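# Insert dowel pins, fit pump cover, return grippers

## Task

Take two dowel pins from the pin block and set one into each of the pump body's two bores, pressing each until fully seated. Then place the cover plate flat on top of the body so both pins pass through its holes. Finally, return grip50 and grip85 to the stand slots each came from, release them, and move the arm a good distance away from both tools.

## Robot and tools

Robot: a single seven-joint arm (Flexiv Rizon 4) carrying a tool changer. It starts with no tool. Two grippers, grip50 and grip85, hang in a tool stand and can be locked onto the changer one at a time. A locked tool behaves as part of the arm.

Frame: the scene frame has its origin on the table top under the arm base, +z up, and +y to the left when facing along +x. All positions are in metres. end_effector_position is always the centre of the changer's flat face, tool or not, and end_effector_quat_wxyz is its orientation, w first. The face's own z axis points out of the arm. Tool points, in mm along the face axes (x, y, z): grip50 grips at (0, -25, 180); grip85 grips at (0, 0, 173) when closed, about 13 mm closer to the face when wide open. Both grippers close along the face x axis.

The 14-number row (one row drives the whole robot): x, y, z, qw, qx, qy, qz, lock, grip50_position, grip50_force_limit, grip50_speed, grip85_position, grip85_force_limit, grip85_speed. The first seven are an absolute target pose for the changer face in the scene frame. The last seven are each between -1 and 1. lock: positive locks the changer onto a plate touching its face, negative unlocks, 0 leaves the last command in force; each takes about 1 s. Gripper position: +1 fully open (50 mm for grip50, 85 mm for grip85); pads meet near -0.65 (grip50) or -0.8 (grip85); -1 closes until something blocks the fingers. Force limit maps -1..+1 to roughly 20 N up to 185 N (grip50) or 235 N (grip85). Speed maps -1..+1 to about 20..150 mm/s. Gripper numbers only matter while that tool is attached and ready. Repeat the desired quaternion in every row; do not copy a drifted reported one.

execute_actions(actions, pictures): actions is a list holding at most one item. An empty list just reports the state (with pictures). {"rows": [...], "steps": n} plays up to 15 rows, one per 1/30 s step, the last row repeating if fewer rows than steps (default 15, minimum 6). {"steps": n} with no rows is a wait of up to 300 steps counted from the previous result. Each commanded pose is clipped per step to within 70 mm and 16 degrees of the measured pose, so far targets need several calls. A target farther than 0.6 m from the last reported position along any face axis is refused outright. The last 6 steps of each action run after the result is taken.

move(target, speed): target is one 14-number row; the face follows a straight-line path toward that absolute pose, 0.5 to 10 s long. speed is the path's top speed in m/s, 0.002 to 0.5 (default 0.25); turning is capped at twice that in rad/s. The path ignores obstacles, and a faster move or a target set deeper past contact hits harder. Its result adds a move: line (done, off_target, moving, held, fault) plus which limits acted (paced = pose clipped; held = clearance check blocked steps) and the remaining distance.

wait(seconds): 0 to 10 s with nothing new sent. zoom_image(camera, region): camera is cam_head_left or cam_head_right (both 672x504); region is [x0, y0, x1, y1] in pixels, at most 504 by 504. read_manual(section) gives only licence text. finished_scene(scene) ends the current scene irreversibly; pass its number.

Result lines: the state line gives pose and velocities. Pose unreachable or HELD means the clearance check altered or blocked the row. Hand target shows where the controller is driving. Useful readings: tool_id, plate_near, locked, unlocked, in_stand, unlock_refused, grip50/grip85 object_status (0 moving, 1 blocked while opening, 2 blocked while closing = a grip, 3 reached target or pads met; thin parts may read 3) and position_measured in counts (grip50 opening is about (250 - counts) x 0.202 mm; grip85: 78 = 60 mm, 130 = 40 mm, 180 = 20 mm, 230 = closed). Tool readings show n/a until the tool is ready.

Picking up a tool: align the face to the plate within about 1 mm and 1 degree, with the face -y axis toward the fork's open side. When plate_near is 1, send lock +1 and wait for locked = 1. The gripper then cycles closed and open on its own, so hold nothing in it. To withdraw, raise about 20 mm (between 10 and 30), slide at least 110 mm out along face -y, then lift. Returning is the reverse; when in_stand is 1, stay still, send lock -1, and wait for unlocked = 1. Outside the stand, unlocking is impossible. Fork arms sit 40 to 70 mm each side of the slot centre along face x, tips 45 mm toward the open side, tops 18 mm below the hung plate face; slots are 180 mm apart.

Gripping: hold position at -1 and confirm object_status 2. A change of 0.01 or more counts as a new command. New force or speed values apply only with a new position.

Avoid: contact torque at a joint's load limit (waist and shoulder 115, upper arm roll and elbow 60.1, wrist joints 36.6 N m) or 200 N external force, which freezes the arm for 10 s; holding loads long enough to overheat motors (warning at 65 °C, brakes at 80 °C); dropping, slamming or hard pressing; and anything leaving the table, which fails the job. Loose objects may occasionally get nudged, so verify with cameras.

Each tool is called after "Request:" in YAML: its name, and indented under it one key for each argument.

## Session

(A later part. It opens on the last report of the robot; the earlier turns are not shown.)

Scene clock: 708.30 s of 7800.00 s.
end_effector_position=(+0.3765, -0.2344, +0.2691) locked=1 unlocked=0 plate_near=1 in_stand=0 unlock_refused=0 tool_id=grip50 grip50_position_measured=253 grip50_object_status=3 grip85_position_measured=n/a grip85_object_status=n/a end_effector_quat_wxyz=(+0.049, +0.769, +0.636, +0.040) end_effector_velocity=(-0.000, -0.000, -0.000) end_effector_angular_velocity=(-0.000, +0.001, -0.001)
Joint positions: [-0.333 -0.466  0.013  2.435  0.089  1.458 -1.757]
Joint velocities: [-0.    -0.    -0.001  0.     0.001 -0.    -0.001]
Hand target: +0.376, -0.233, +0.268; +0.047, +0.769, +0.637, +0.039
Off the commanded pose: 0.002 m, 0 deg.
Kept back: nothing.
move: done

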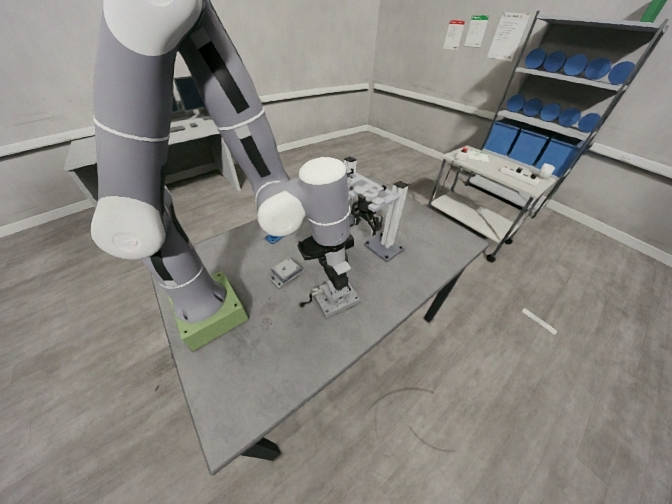

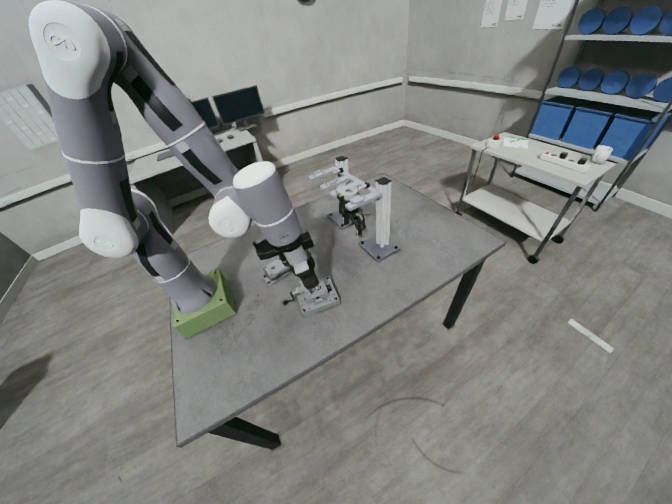

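Request:
move:
  target: [0.3765,-0.2344,0.273,0.047,0.7685,0.6368,0.0389,0,-1,1,0,0,0,0]
  speed: 0.01

Request:
move:
  target: [0.4004,-0.2372,0.270,0,0.770,0.638,0,0,-1,1,0,0,0,0]
  speed: 0.03

Request:
move:
  target: [0.4004,-0.2372,0.2670,0,0.770,0.638,0,0,-1,1,0,0,0,0]
  speed: 0.004

Request:
move:
  target: [0.4019,-0.2295,0.2670,0,0.770,0.638,0,0,-1,1,0,0,0,0]
  speed: 0.002

Scene clock: 709.47 s of 7800.00 s.
end_effector_position=(+0.3764, -0.2344, +0.2729) locked=1 unlocked=0 plate_near=1 in_stand=0 unlock_refused=0 tool_id=grip50 grip50_position_measured=253 grip50_object_status=3 grip85_position_measured=n/a grip85_object_status=n/a end_effector_quat_wxyz=(+0.047, +0.769, +0.637, +0.039) end_effector_velocity=(-0.000, +0.000, +0.000) end_effector_angular_velocity=(+0.000, -0.000, -0.001)
Joint positions: [-0.333 -0.451  0.013  2.435  0.088  1.439 -1.757]
Joint velocities: [0.    0.    0.    0.    0.001 0.    0.   ]
Hand target: +0.376, -0.234, +0.273; +0.047, +0.769, +0.637, +0.039
Off the commanded pose: 0.000 m, 0 deg.
Kept back: nothing.
move: done

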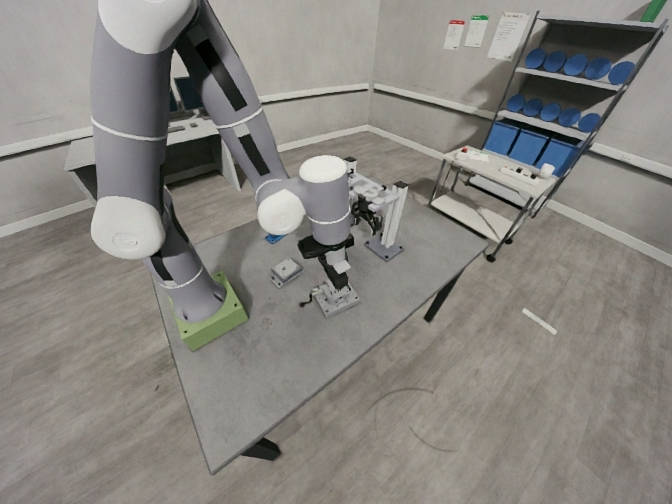

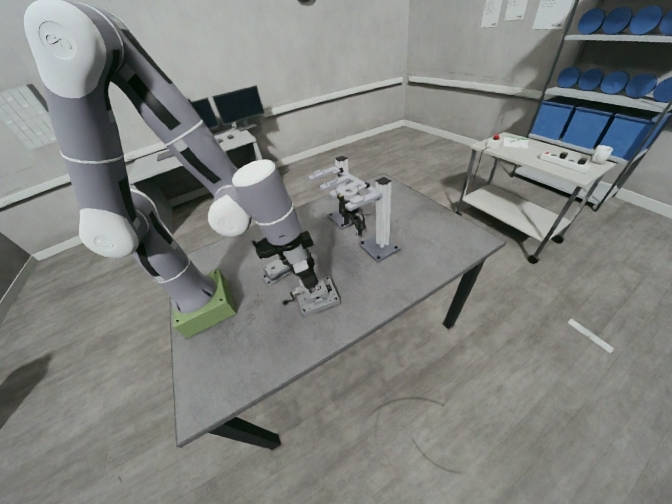

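Scene clock: 711.73 s of 7800.00 s.
end_effector_position=(+0.4005, -0.2372, +0.2702) locked=1 unlocked=0 plate_near=1 in_stand=0 unlock_refused=0 tool_id=grip50 grip50_position_measured=253 grip50_object_status=3 grip85_position_measured=n/a grip85_object_status=n/a end_effector_quat_wxyz=(+0.000, +0.770, +0.638, +0.000) end_effector_velocity=(+0.000, +0.000, -0.000) end_effector_angular_velocity=(+0.000, -0.000, -0.001)
Joint positions: [-0.297 -0.461 -0.023  2.335  0.045  1.228 -1.709]
Joint velocities: [ 0.001 -0.    -0.    -0.     0.001 -0.     0.   ]
Hand target: +0.400, -0.237, +0.270; +0.000, +0.770, +0.638, -0.000
Off the commanded pose: 0.000 m, 0 deg.
Kept back: nothing.
move: done

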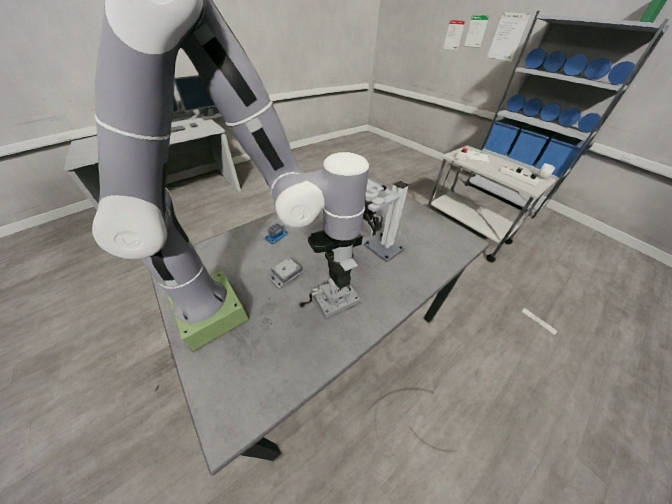

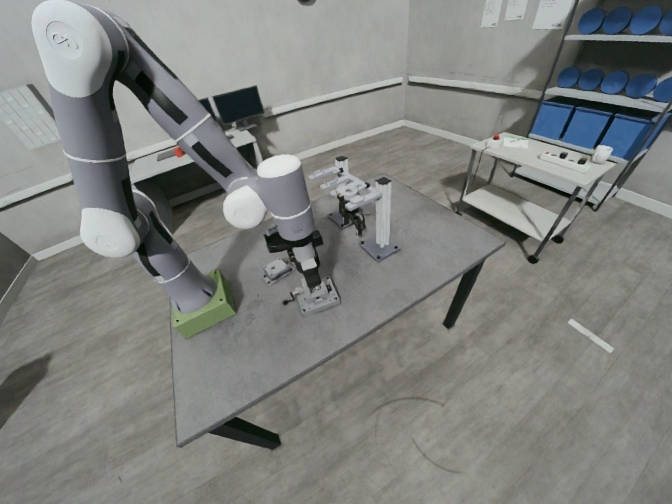

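Scene clock: 712.73 s of 7800.00 s.
end_effector_position=(+0.4007, -0.2373, +0.2676) locked=1 unlocked=0 plate_near=1 in_stand=0 unlock_refused=0 tool_id=grip50 grip50_position_measured=253 grip50_object_status=3 grip85_position_measured=n/a grip85_object_status=n/a end_effector_quat_wxyz=(+0.001, +0.770, +0.638, +0.000) end_effector_velocity=(-0.000, +0.000, -0.000) end_effector_angular_velocity=(-0.000, +0.000, +0.001)
Joint positions: [-0.298 -0.469 -0.022  2.334  0.045  1.236 -1.709]
Joint velocities: [-0. -0.  0.  0. -0.  0. -0.]
Hand target: +0.400, -0.237, +0.267; -0.000, +0.770, +0.638, +0.000
Off the commanded pose: 0.001 m, 0 deg.
Kept back: nothing.
move: done

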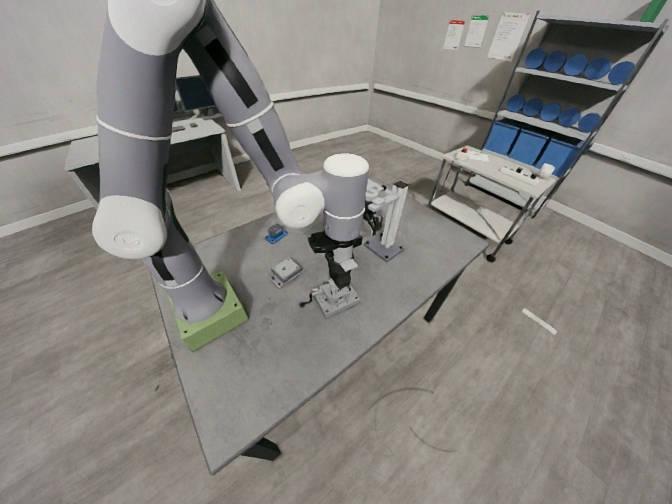

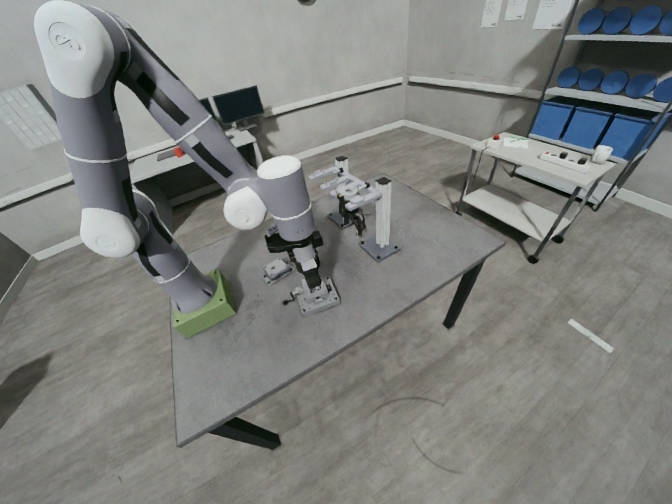

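Scene clock: 716.90 s of 7800.00 s.
end_effector_position=(+0.4022, -0.2304, +0.2676) locked=1 unlocked=0 plate_near=1 in_stand=0 unlock_refused=0 tool_id=grip50 grip50_position_measured=253 grip50_object_status=3 grip85_position_measured=n/a grip85_object_status=n/a end_effector_quat_wxyz=(+0.001, +0.770, +0.638, +0.000) end_effector_velocity=(-0.000, -0.000, -0.000) end_effector_angular_velocity=(-0.000, +0.000, +0.001)
Joint positions: [-0.281 -0.466 -0.023  2.341  0.045  1.241 -1.693]
Joint velocities: [-0.    -0.    -0.     0.     0.     0.    -0.001]
Hand target: +0.402, -0.229, +0.267; -0.000, +0.770, +0.638, +0.000
Off the commanded pose: 0.001 m, 0 deg.
Kept back: nothing.
move: done

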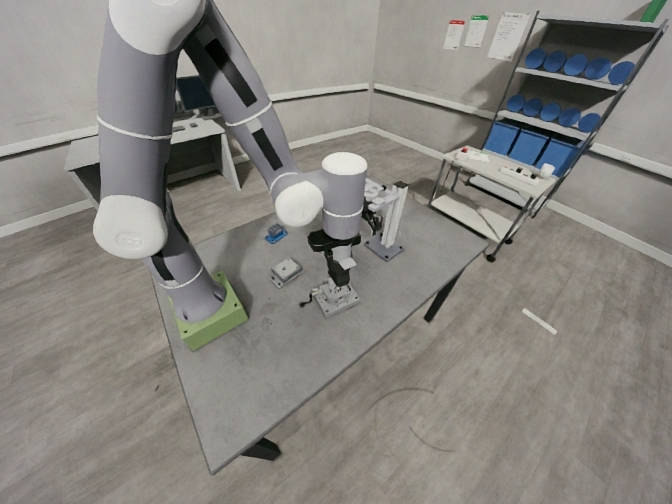

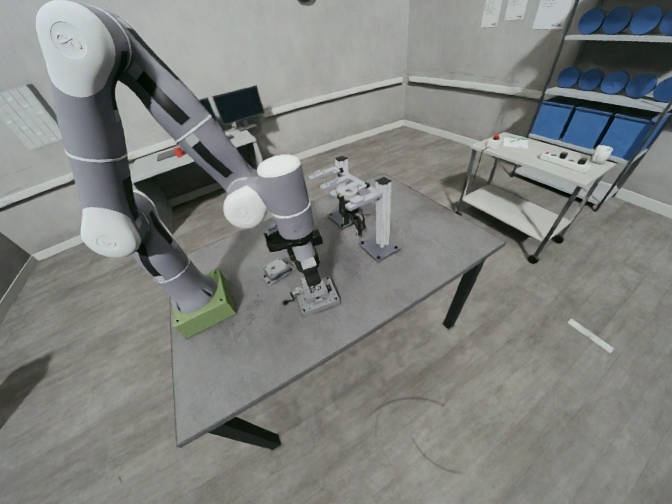

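Request:
move:
  target: [0.4020,-0.2304,0.274,0,0.770,0.638,0,0,-1,1,0,0,0,0]
  speed: 0.01

Request:
move:
  target: [0.3785,-0.2290,0.2715,0.047,0.7685,0.6368,0.0389,0,-1,1,0,0,0,0]
  speed: 0.03

Request:
move:
  target: [0.3785,-0.2290,0.2686,0.047,0.7685,0.6368,0.0389,0,-1,1,0,0,0,0]
  speed: 0.004

Request:
move:
  target: [0.3796,-0.2230,0.2686,0.047,0.7685,0.6368,0.0389,0,-1,1,0,0,0,0]
  speed: 0.002

Request:
move:
  target: [0.3803,-0.2195,0.2686,0.047,0.7685,0.6368,0.0389,0,-1,1,0,0,0,0]
  speed: 0.002

Scene clock: 718.37 s of 7800.00 s.
end_effector_position=(+0.4021, -0.2304, +0.2740) locked=1 unlocked=0 plate_near=1 in_stand=0 unlock_refused=0 tool_id=grip50 grip50_position_measured=253 grip50_object_status=3 grip85_position_measured=n/a grip85_object_status=n/a end_effector_quat_wxyz=(+0.000, +0.770, +0.638, +0.000) end_effector_velocity=(-0.000, -0.000, -0.000) end_effector_angular_velocity=(+0.000, +0.000, -0.002)
Joint positions: [-0.281 -0.446 -0.024  2.342  0.044  1.22  -1.693]
Joint velocities: [-0.    -0.    -0.     0.     0.001 -0.     0.001]
Hand target: +0.402, -0.230, +0.274; +0.000, +0.770, +0.638, -0.000
Off the commanded pose: 0.000 m, 0 deg.
Kept back: nothing.
move: done

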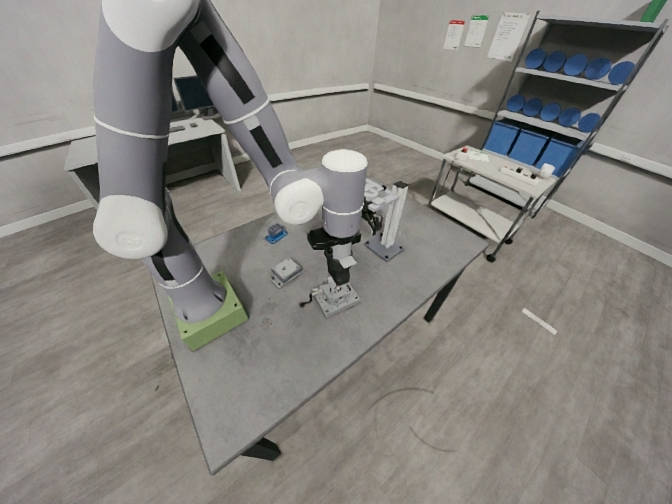

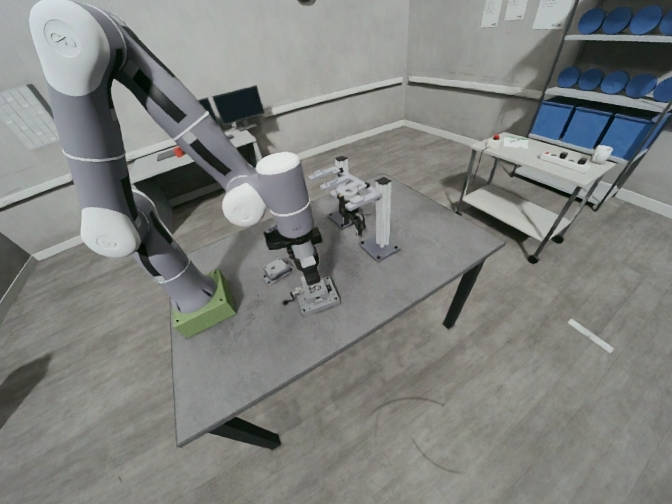

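Scene clock: 720.63 s of 7800.00 s.
end_effector_position=(+0.3785, -0.2291, +0.2716) locked=1 unlocked=0 plate_near=1 in_stand=0 unlock_refused=0 tool_id=grip50 grip50_position_measured=253 grip50_object_status=3 grip85_position_measured=n/a grip85_object_status=n/a end_effector_quat_wxyz=(+0.047, +0.769, +0.637, +0.039) end_effector_velocity=(-0.000, +0.000, -0.000) end_effector_angular_velocity=(+0.000, +0.000, +0.001)
Joint positions: [-0.318 -0.455  0.011  2.438  0.087  1.447 -1.742]
Joint velocities: [-0.     0.     0.     0.    -0.    -0.    -0.001]
Hand target: +0.378, -0.229, +0.271; +0.047, +0.769, +0.637, +0.039
Off the commanded pose: 0.000 m, 0 deg.
Kept back: nothing.
move: done

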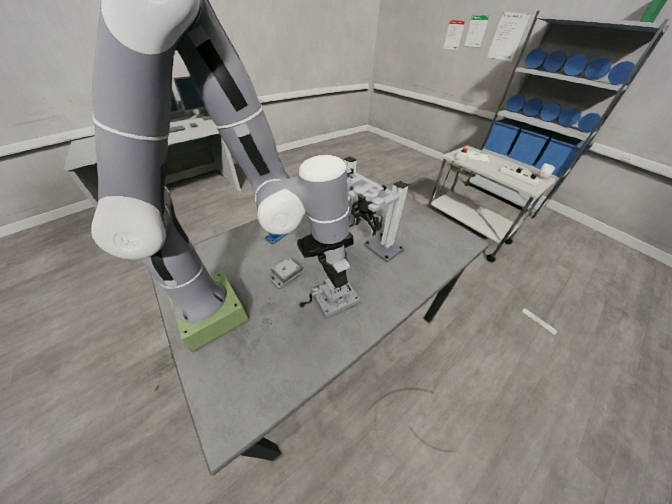

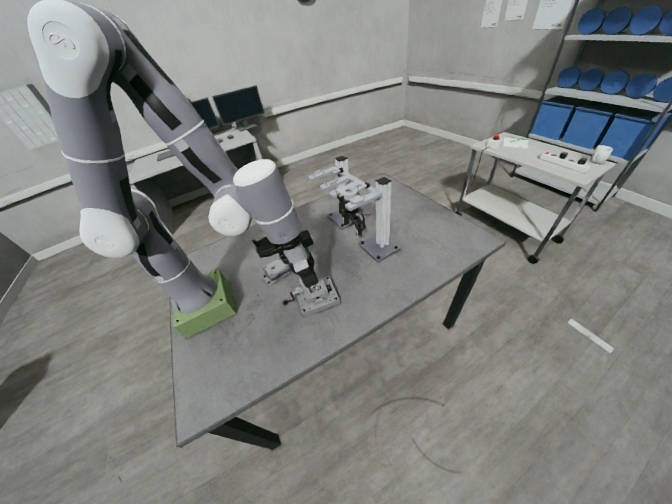

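Scene clock: 721.60 s of 7800.00 s.
end_effector_position=(+0.3790, -0.2291, +0.2693) locked=1 unlocked=0 plate_near=1 in_stand=0 unlock_refused=0 tool_id=grip50 grip50_position_measured=253 grip50_object_status=3 grip85_position_measured=n/a grip85_object_status=n/a end_effector_quat_wxyz=(+0.048, +0.769, +0.637, +0.039) end_effector_velocity=(+0.000, -0.000, +0.000) end_effector_angular_velocity=(-0.000, -0.000, +0.001)
Joint positions: [-0.318 -0.464  0.012  2.437  0.087  1.456 -1.742]
Joint velocities: [-0.    -0.    -0.    -0.    -0.     0.    -0.001]
Hand target: +0.379, -0.229, +0.269; +0.047, +0.769, +0.637, +0.039
Off the commanded pose: 0.001 m, 0 deg.
Kept back: nothing.
move: done

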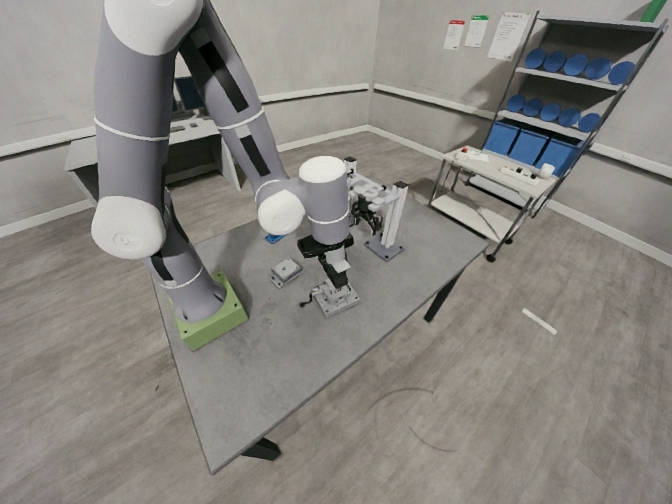

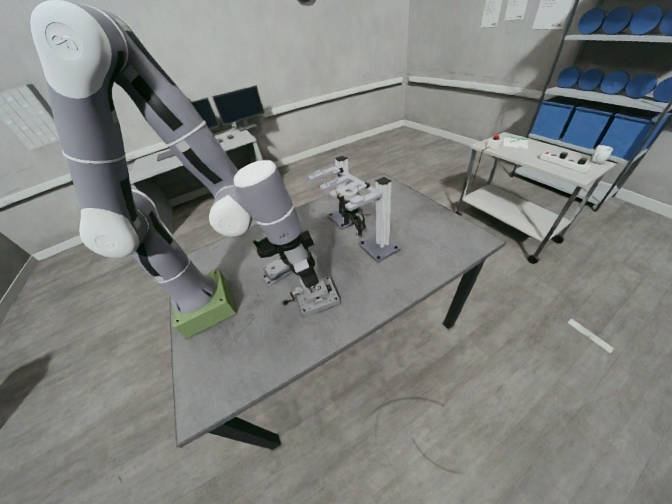

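Scene clock: 724.90 s of 7800.00 s.
end_effector_position=(+0.3800, -0.2239, +0.2693) locked=1 unlocked=0 plate_near=1 in_stand=0 unlock_refused=0 tool_id=grip50 grip50_position_measured=253 grip50_object_status=3 grip85_position_measured=n/a grip85_object_status=n/a end_effector_quat_wxyz=(+0.048, +0.769, +0.637, +0.039) end_effector_velocity=(-0.000, +0.000, -0.000) end_effector_angular_velocity=(+0.000, +0.000, +0.000)
Joint positions: [-0.3   -0.462  0.007  2.444  0.088  1.462 -1.729]
Joint velocities: [-0.    -0.     0.     0.     0.    -0.    -0.001]
Hand target: +0.380, -0.223, +0.269; +0.047, +0.769, +0.637, +0.039
Off the commanded pose: 0.001 m, 0 deg.
Kept back: nothing.
move: done

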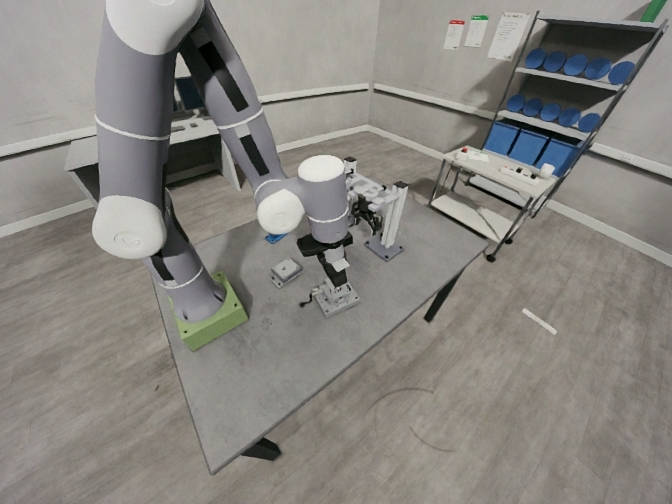

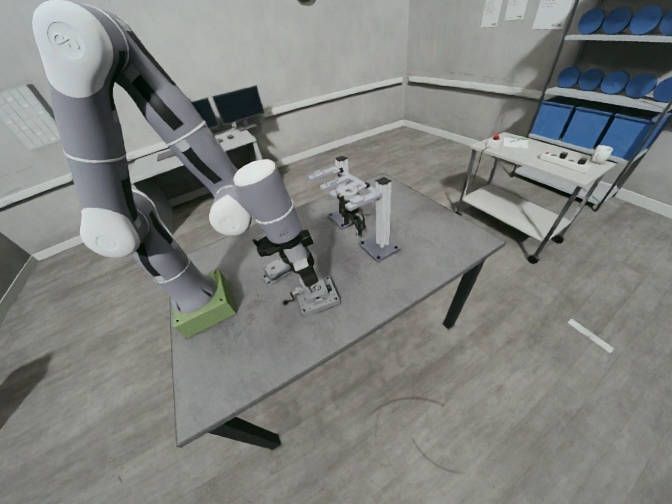

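Scene clock: 727.33 s of 7800.00 s.
end_effector_position=(+0.3809, -0.2203, +0.2693) locked=1 unlocked=0 plate_near=1 in_stand=0 unlock_refused=0 tool_id=grip50 grip50_position_measured=253 grip50_object_status=3 grip85_position_measured=n/a grip85_object_status=n/a end_effector_quat_wxyz=(+0.048, +0.769, +0.637, +0.039) end_effector_velocity=(-0.000, +0.000, -0.000) end_effector_angular_velocity=(+0.000, +0.000, +0.001)
Joint positions: [-0.29  -0.461  0.006  2.447  0.088  1.465 -1.72 ]
Joint velocities: [ 0.    -0.     0.     0.     0.    -0.    -0.001]
Hand target: +0.380, -0.219, +0.269; +0.047, +0.769, +0.637, +0.039
Off the commanded pose: 0.001 m, 0 deg.
Kept back: nothing.
move: done

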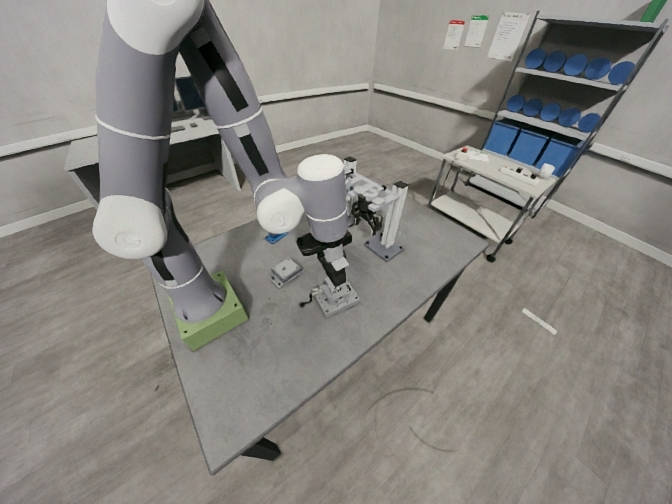

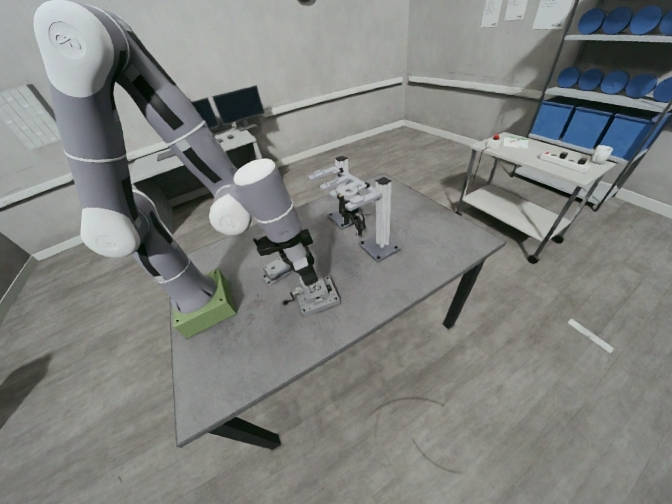

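Request:
move:
  target: [0.3782,-0.2210,0.2710,0.047,0.7685,0.6368,0.0389,0,-1,1,0,0,0,0]
  speed: 0.008

Request:
move:
  target: [0.3782,-0.2210,0.2686,0.047,0.7685,0.6368,0.0389,0,-1,1,0,0,0,0]
  speed: 0.004

Request:
move:
  target: [0.3767,-0.2290,0.2686,0.047,0.7685,0.6368,0.0389,0,-1,1,0,0,0,0]
  speed: 0.002

Request:
move:
  target: [0.3752,-0.2370,0.2686,0.047,0.7685,0.6368,0.0389,0,-1,1,0,0,0,0]
  speed: 0.002

Request:
move:
  target: [0.3744,-0.2360,0.2710,0.047,0.7685,0.6368,0.0389,0,-1,1,0,0,0,0]
  speed: 0.008

Request:
move:
  target: [0.3744,-0.2360,0.2686,0.047,0.7685,0.6368,0.0389,0,-1,1,0,0,0,0]
  speed: 0.004

Request:
move:
  target: [0.3759,-0.2280,0.2686,0.047,0.7685,0.6368,0.0389,0,-1,1,0,0,0,0]
  speed: 0.002

Request:
move:
  target: [0.3774,-0.2200,0.2686,0.047,0.7685,0.6368,0.0389,0,-1,1,0,0,0,0]
  speed: 0.002

Scene clock: 728.70 s of 7800.00 s.
end_effector_position=(+0.3782, -0.2210, +0.2710) locked=1 unlocked=0 plate_near=1 in_stand=0 unlock_refused=0 tool_id=grip50 grip50_position_measured=253 grip50_object_status=3 grip85_position_measured=n/a grip85_object_status=n/a end_effector_quat_wxyz=(+0.047, +0.769, +0.637, +0.039) end_effector_velocity=(+0.000, -0.000, +0.000) end_effector_angular_velocity=(-0.000, -0.001, -0.001)
Joint positions: [-0.294 -0.453  0.007  2.452  0.088  1.458 -1.723]
Joint velocities: [ 0.     0.001 -0.    -0.     0.    -0.     0.   ]
Hand target: +0.378, -0.221, +0.271; +0.047, +0.769, +0.637, +0.039
Off the commanded pose: 0.000 m, 0 deg.
Kept back: nothing.
move: done

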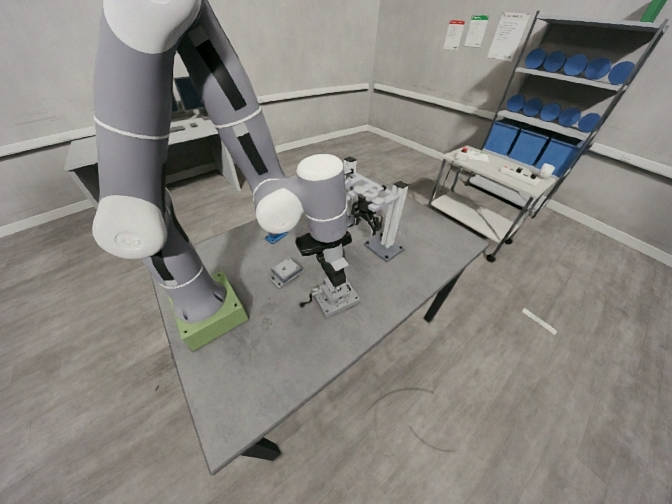

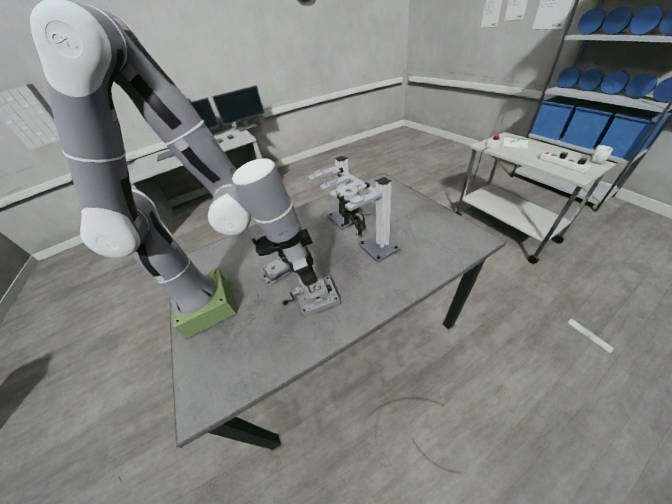

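Scene clock: 729.50 s of 7800.00 s.
end_effector_position=(+0.3786, -0.2211, +0.2692) locked=1 unlocked=0 plate_near=1 in_stand=0 unlock_refused=0 tool_id=grip50 grip50_position_measured=253 grip50_object_status=3 grip85_position_measured=n/a grip85_object_status=n/a end_effector_quat_wxyz=(+0.048, +0.769, +0.637, +0.039) end_effector_velocity=(-0.000, +0.000, -0.000) end_effector_angular_velocity=(+0.000, +0.000, +0.000)
Joint positions: [-0.296 -0.459  0.008  2.451  0.088  1.466 -1.724]
Joint velocities: [-0. -0.  0.  0.  0.  0. -0.]
Hand target: +0.378, -0.221, +0.269; +0.047, +0.769, +0.637, +0.039
Off the commanded pose: 0.001 m, 0 deg.
Kept back: nothing.
move: done

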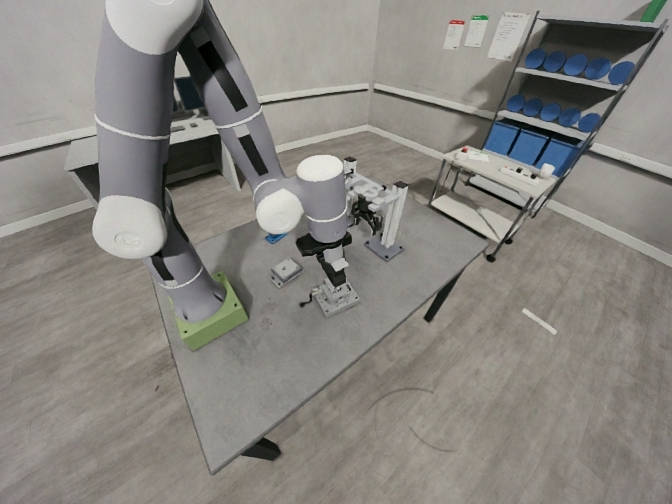

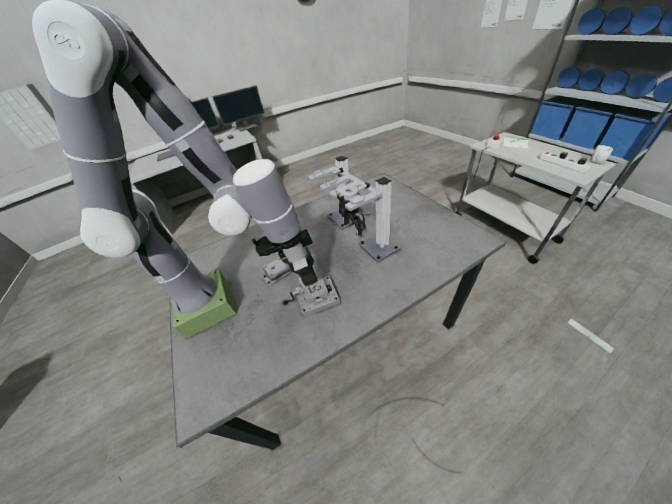

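Scene clock: 733.77 s of 7800.00 s.
end_effector_position=(+0.3777, -0.2276, +0.2692) locked=1 unlocked=0 plate_near=1 in_stand=0 unlock_refused=0 tool_id=grip50 grip50_position_measured=253 grip50_object_status=3 grip85_position_measured=n/a grip85_object_status=n/a end_effector_quat_wxyz=(+0.047, +0.768, +0.638, +0.040) end_effector_velocity=(-0.000, -0.000, -0.000) end_effector_angular_velocity=(-0.000, +0.000, +0.001)
Joint positions: [-0.322 -0.462  0.017  2.443  0.081  1.46  -1.739]
Joint velocities: [-0.001 -0.     0.001  0.    -0.002 -0.     0.   ]
Hand target: +0.377, -0.229, +0.269; +0.047, +0.769, +0.637, +0.039
Off the commanded pose: 0.002 m, 0 deg.
Kept back: nothing.
move: done

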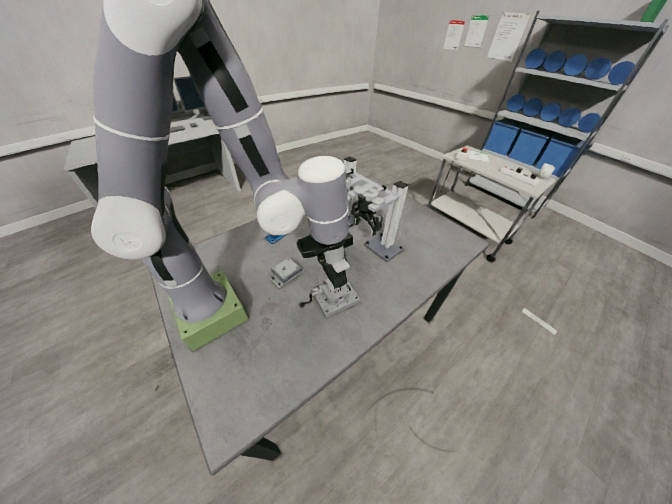

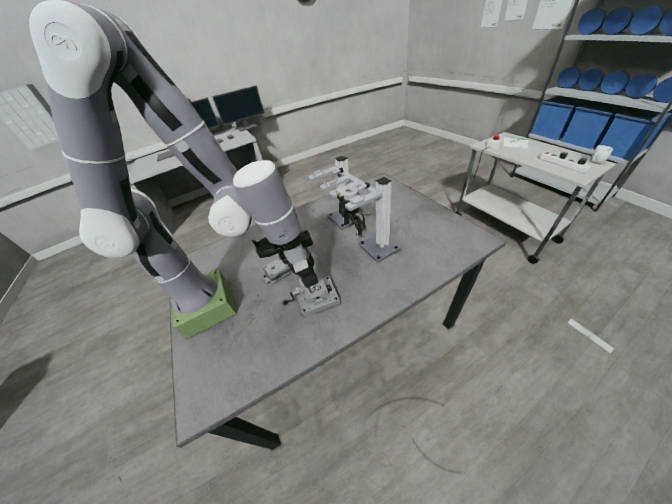

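Scene clock: 738.87 s of 7800.00 s.
end_effector_position=(+0.3773, -0.2332, +0.2694) locked=1 unlocked=0 plate_near=1 in_stand=0 unlock_refused=0 tool_id=grip50 grip50_position_measured=249 grip50_object_status=3 grip85_position_measured=n/a grip85_object_status=n/a end_effector_quat_wxyz=(+0.047, +0.766, +0.640, +0.041) end_effector_velocity=(+0.000, -0.000, +0.000) end_effector_angular_velocity=(+0.000, +0.001, +0.000)
Joint positions: [-0.363 -0.464  0.037  2.438  0.048  1.457 -1.735]
Joint velocities: [-0.005  0.     0.003  0.001 -0.009  0.     0.007]
Hand target: +0.375, -0.237, +0.269; +0.047, +0.769, +0.637, +0.039
Off the commanded pose: 0.004 m, 1 deg.
Kept back: nothing.
move: off_target

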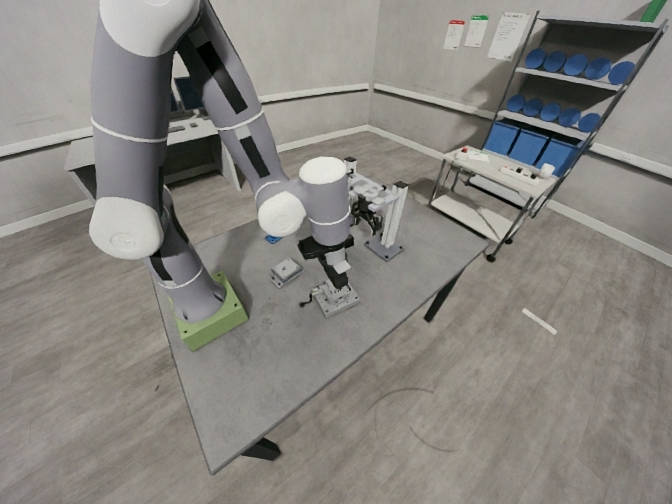

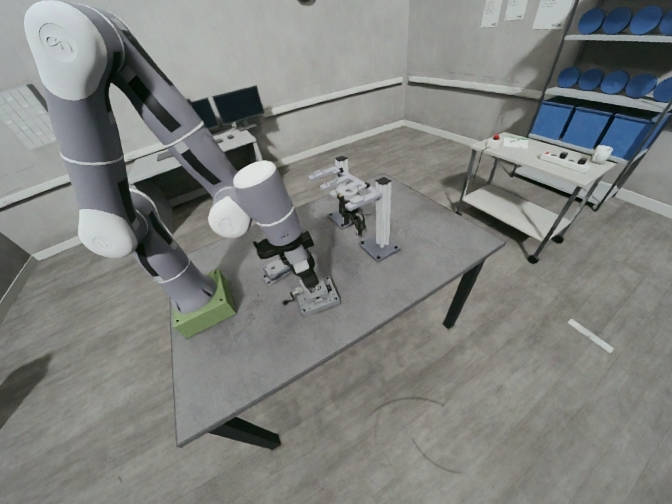

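Scene clock: 739.67 s of 7800.00 s.
end_effector_position=(+0.3745, -0.2360, +0.2710) locked=1 unlocked=0 plate_near=1 in_stand=0 unlock_refused=0 tool_id=grip50 grip50_position_measured=253 grip50_object_status=3 grip85_position_measured=n/a grip85_object_status=n/a end_effector_quat_wxyz=(+0.047, +0.768, +0.637, +0.039) end_effector_velocity=(-0.000, -0.000, +0.000) end_effector_angular_velocity=(-0.000, +0.000, -0.001)
Joint positions: [-0.365 -0.458  0.031  2.442  0.047  1.453 -1.734]
Joint velocities: [ 0.     0.    -0.     0.    -0.    -0.     0.001]
Hand target: +0.374, -0.236, +0.271; +0.047, +0.769, +0.637, +0.039
Off the commanded pose: 0.000 m, 0 deg.
Kept back: nothing.
move: done

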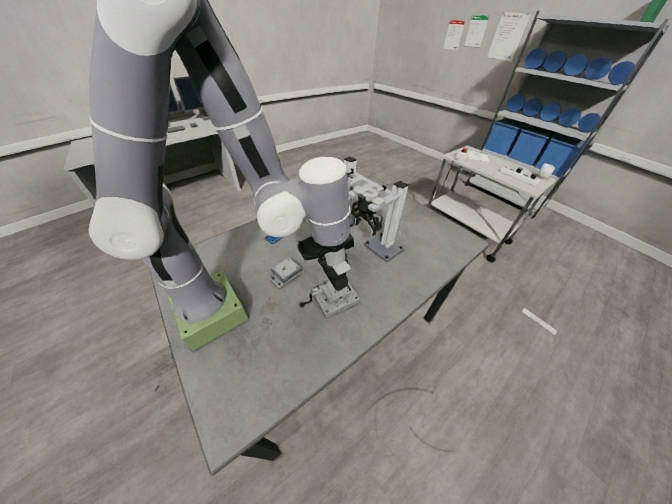

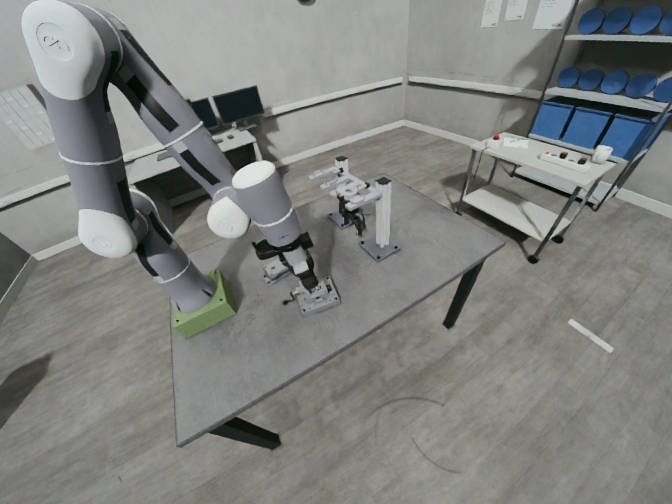

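Scene clock: 740.47 s of 7800.00 s.
end_effector_position=(+0.3751, -0.2361, +0.2696) locked=1 unlocked=0 plate_near=1 in_stand=0 unlock_refused=0 tool_id=grip50 grip50_position_measured=253 grip50_object_status=3 grip85_position_measured=n/a grip85_object_status=n/a end_effector_quat_wxyz=(+0.048, +0.768, +0.637, +0.040) end_effector_velocity=(+0.000, -0.000, -0.000) end_effector_angular_velocity=(-0.000, -0.000, +0.001)
Joint positions: [-0.365 -0.464  0.031  2.441  0.047  1.461 -1.734]
Joint velocities: [-0.    -0.     0.    -0.    -0.     0.    -0.001]
Hand target: +0.374, -0.236, +0.269; +0.047, +0.769, +0.637, +0.039
Off the commanded pose: 0.001 m, 0 deg.
Kept back: nothing.
move: done

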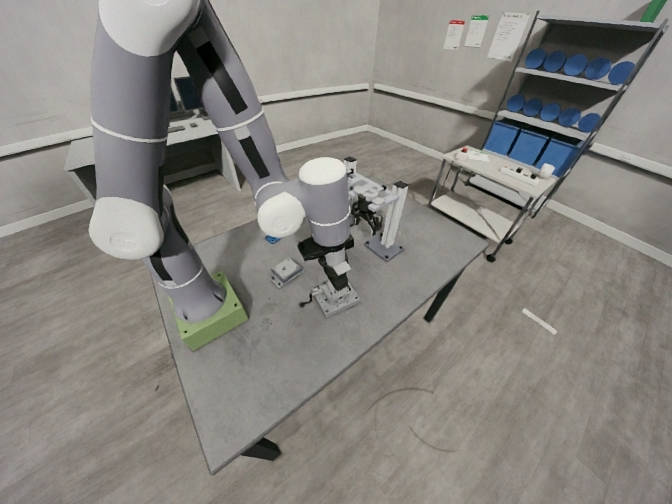

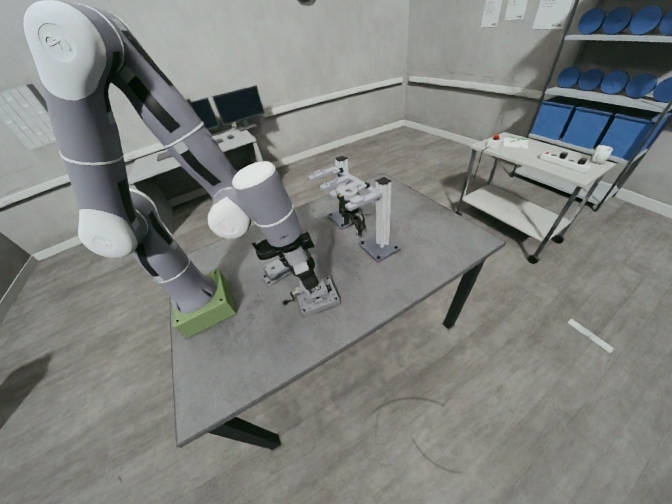

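Scene clock: 744.77 s of 7800.00 s.
end_effector_position=(+0.3767, -0.2290, +0.2696) locked=1 unlocked=0 plate_near=1 in_stand=0 unlock_refused=0 tool_id=grip50 grip50_position_measured=253 grip50_object_status=3 grip85_position_measured=n/a grip85_object_status=n/a end_effector_quat_wxyz=(+0.049, +0.769, +0.637, +0.040) end_effector_velocity=(-0.000, -0.000, -0.000) end_effector_angular_velocity=(+0.000, +0.000, -0.001)
Joint positions: [-0.341 -0.462  0.025  2.45   0.047  1.469 -1.714]
Joint velocities: [-0. -0. -0.  0. -0. -0.  0.]
Hand target: +0.376, -0.228, +0.269; +0.047, +0.769, +0.637, +0.039
Off the commanded pose: 0.002 m, 0 deg.
Kept back: nothing.
move: done

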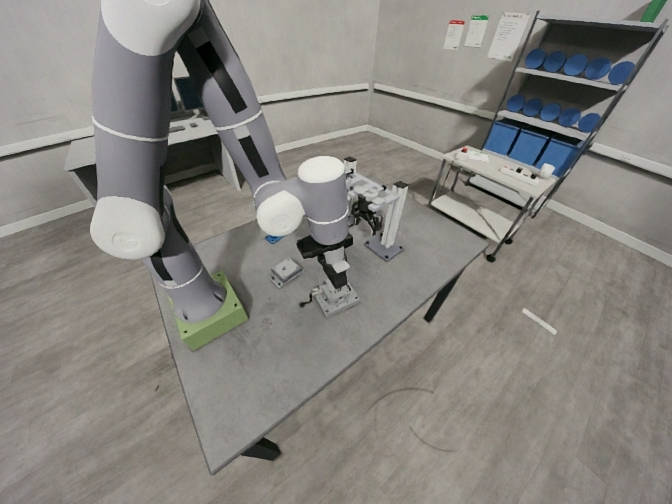

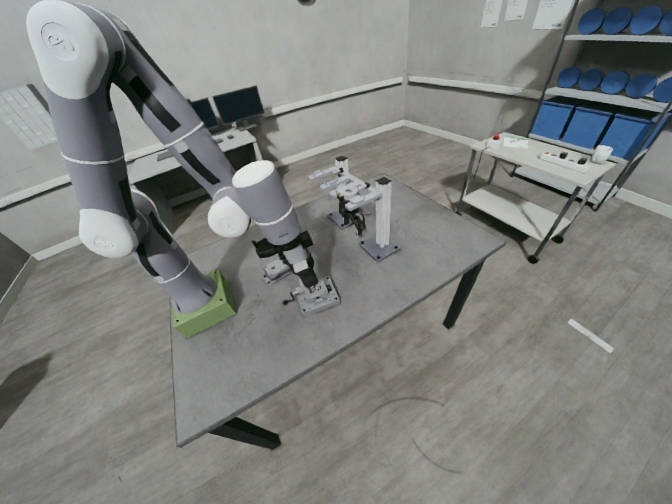

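Scene clock: 749.53 s of 7800.00 s.
end_effector_position=(+0.3773, -0.2222, +0.2695) locked=1 unlocked=0 plate_near=1 in_stand=0 unlock_refused=0 tool_id=grip50 grip50_position_measured=253 grip50_object_status=3 grip85_position_measured=n/a grip85_object_status=n/a end_effector_quat_wxyz=(+0.049, +0.770, +0.635, +0.039) end_effector_velocity=(-0.000, +0.000, -0.000) end_effector_angular_velocity=(+0.000, -0.000, -0.003)
Joint positions: [-0.314 -0.459  0.016  2.459  0.054  1.475 -1.698]
Joint velocities: [ 0.002 -0.    -0.001 -0.     0.004  0.    -0.   ]
Hand target: +0.377, -0.220, +0.269; +0.047, +0.769, +0.637, +0.039
Off the commanded pose: 0.002 m, 0 deg.
Kept back: nothing.
move: done

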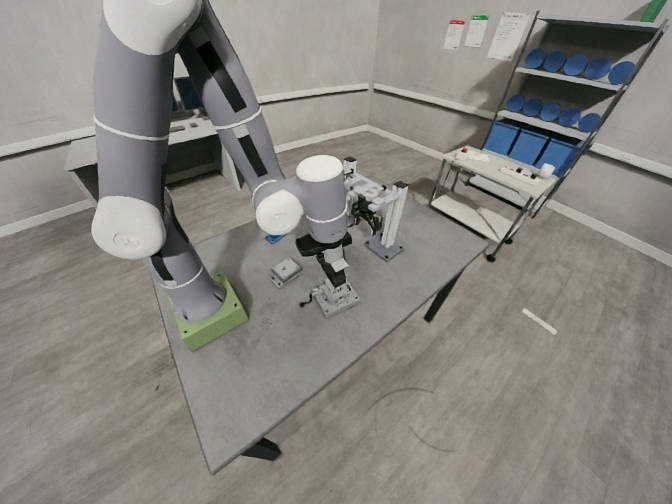

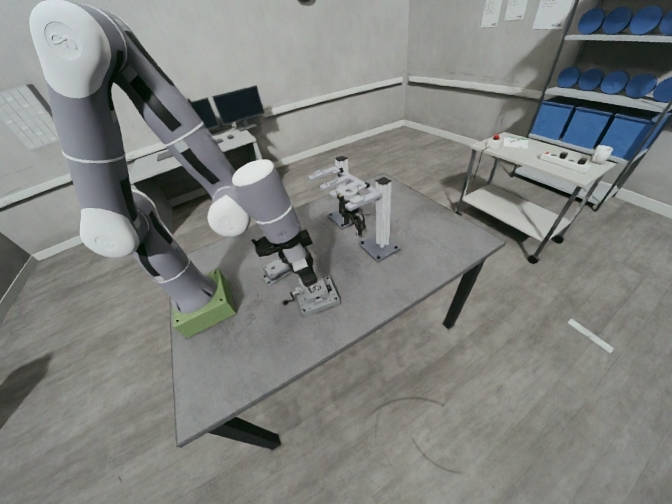

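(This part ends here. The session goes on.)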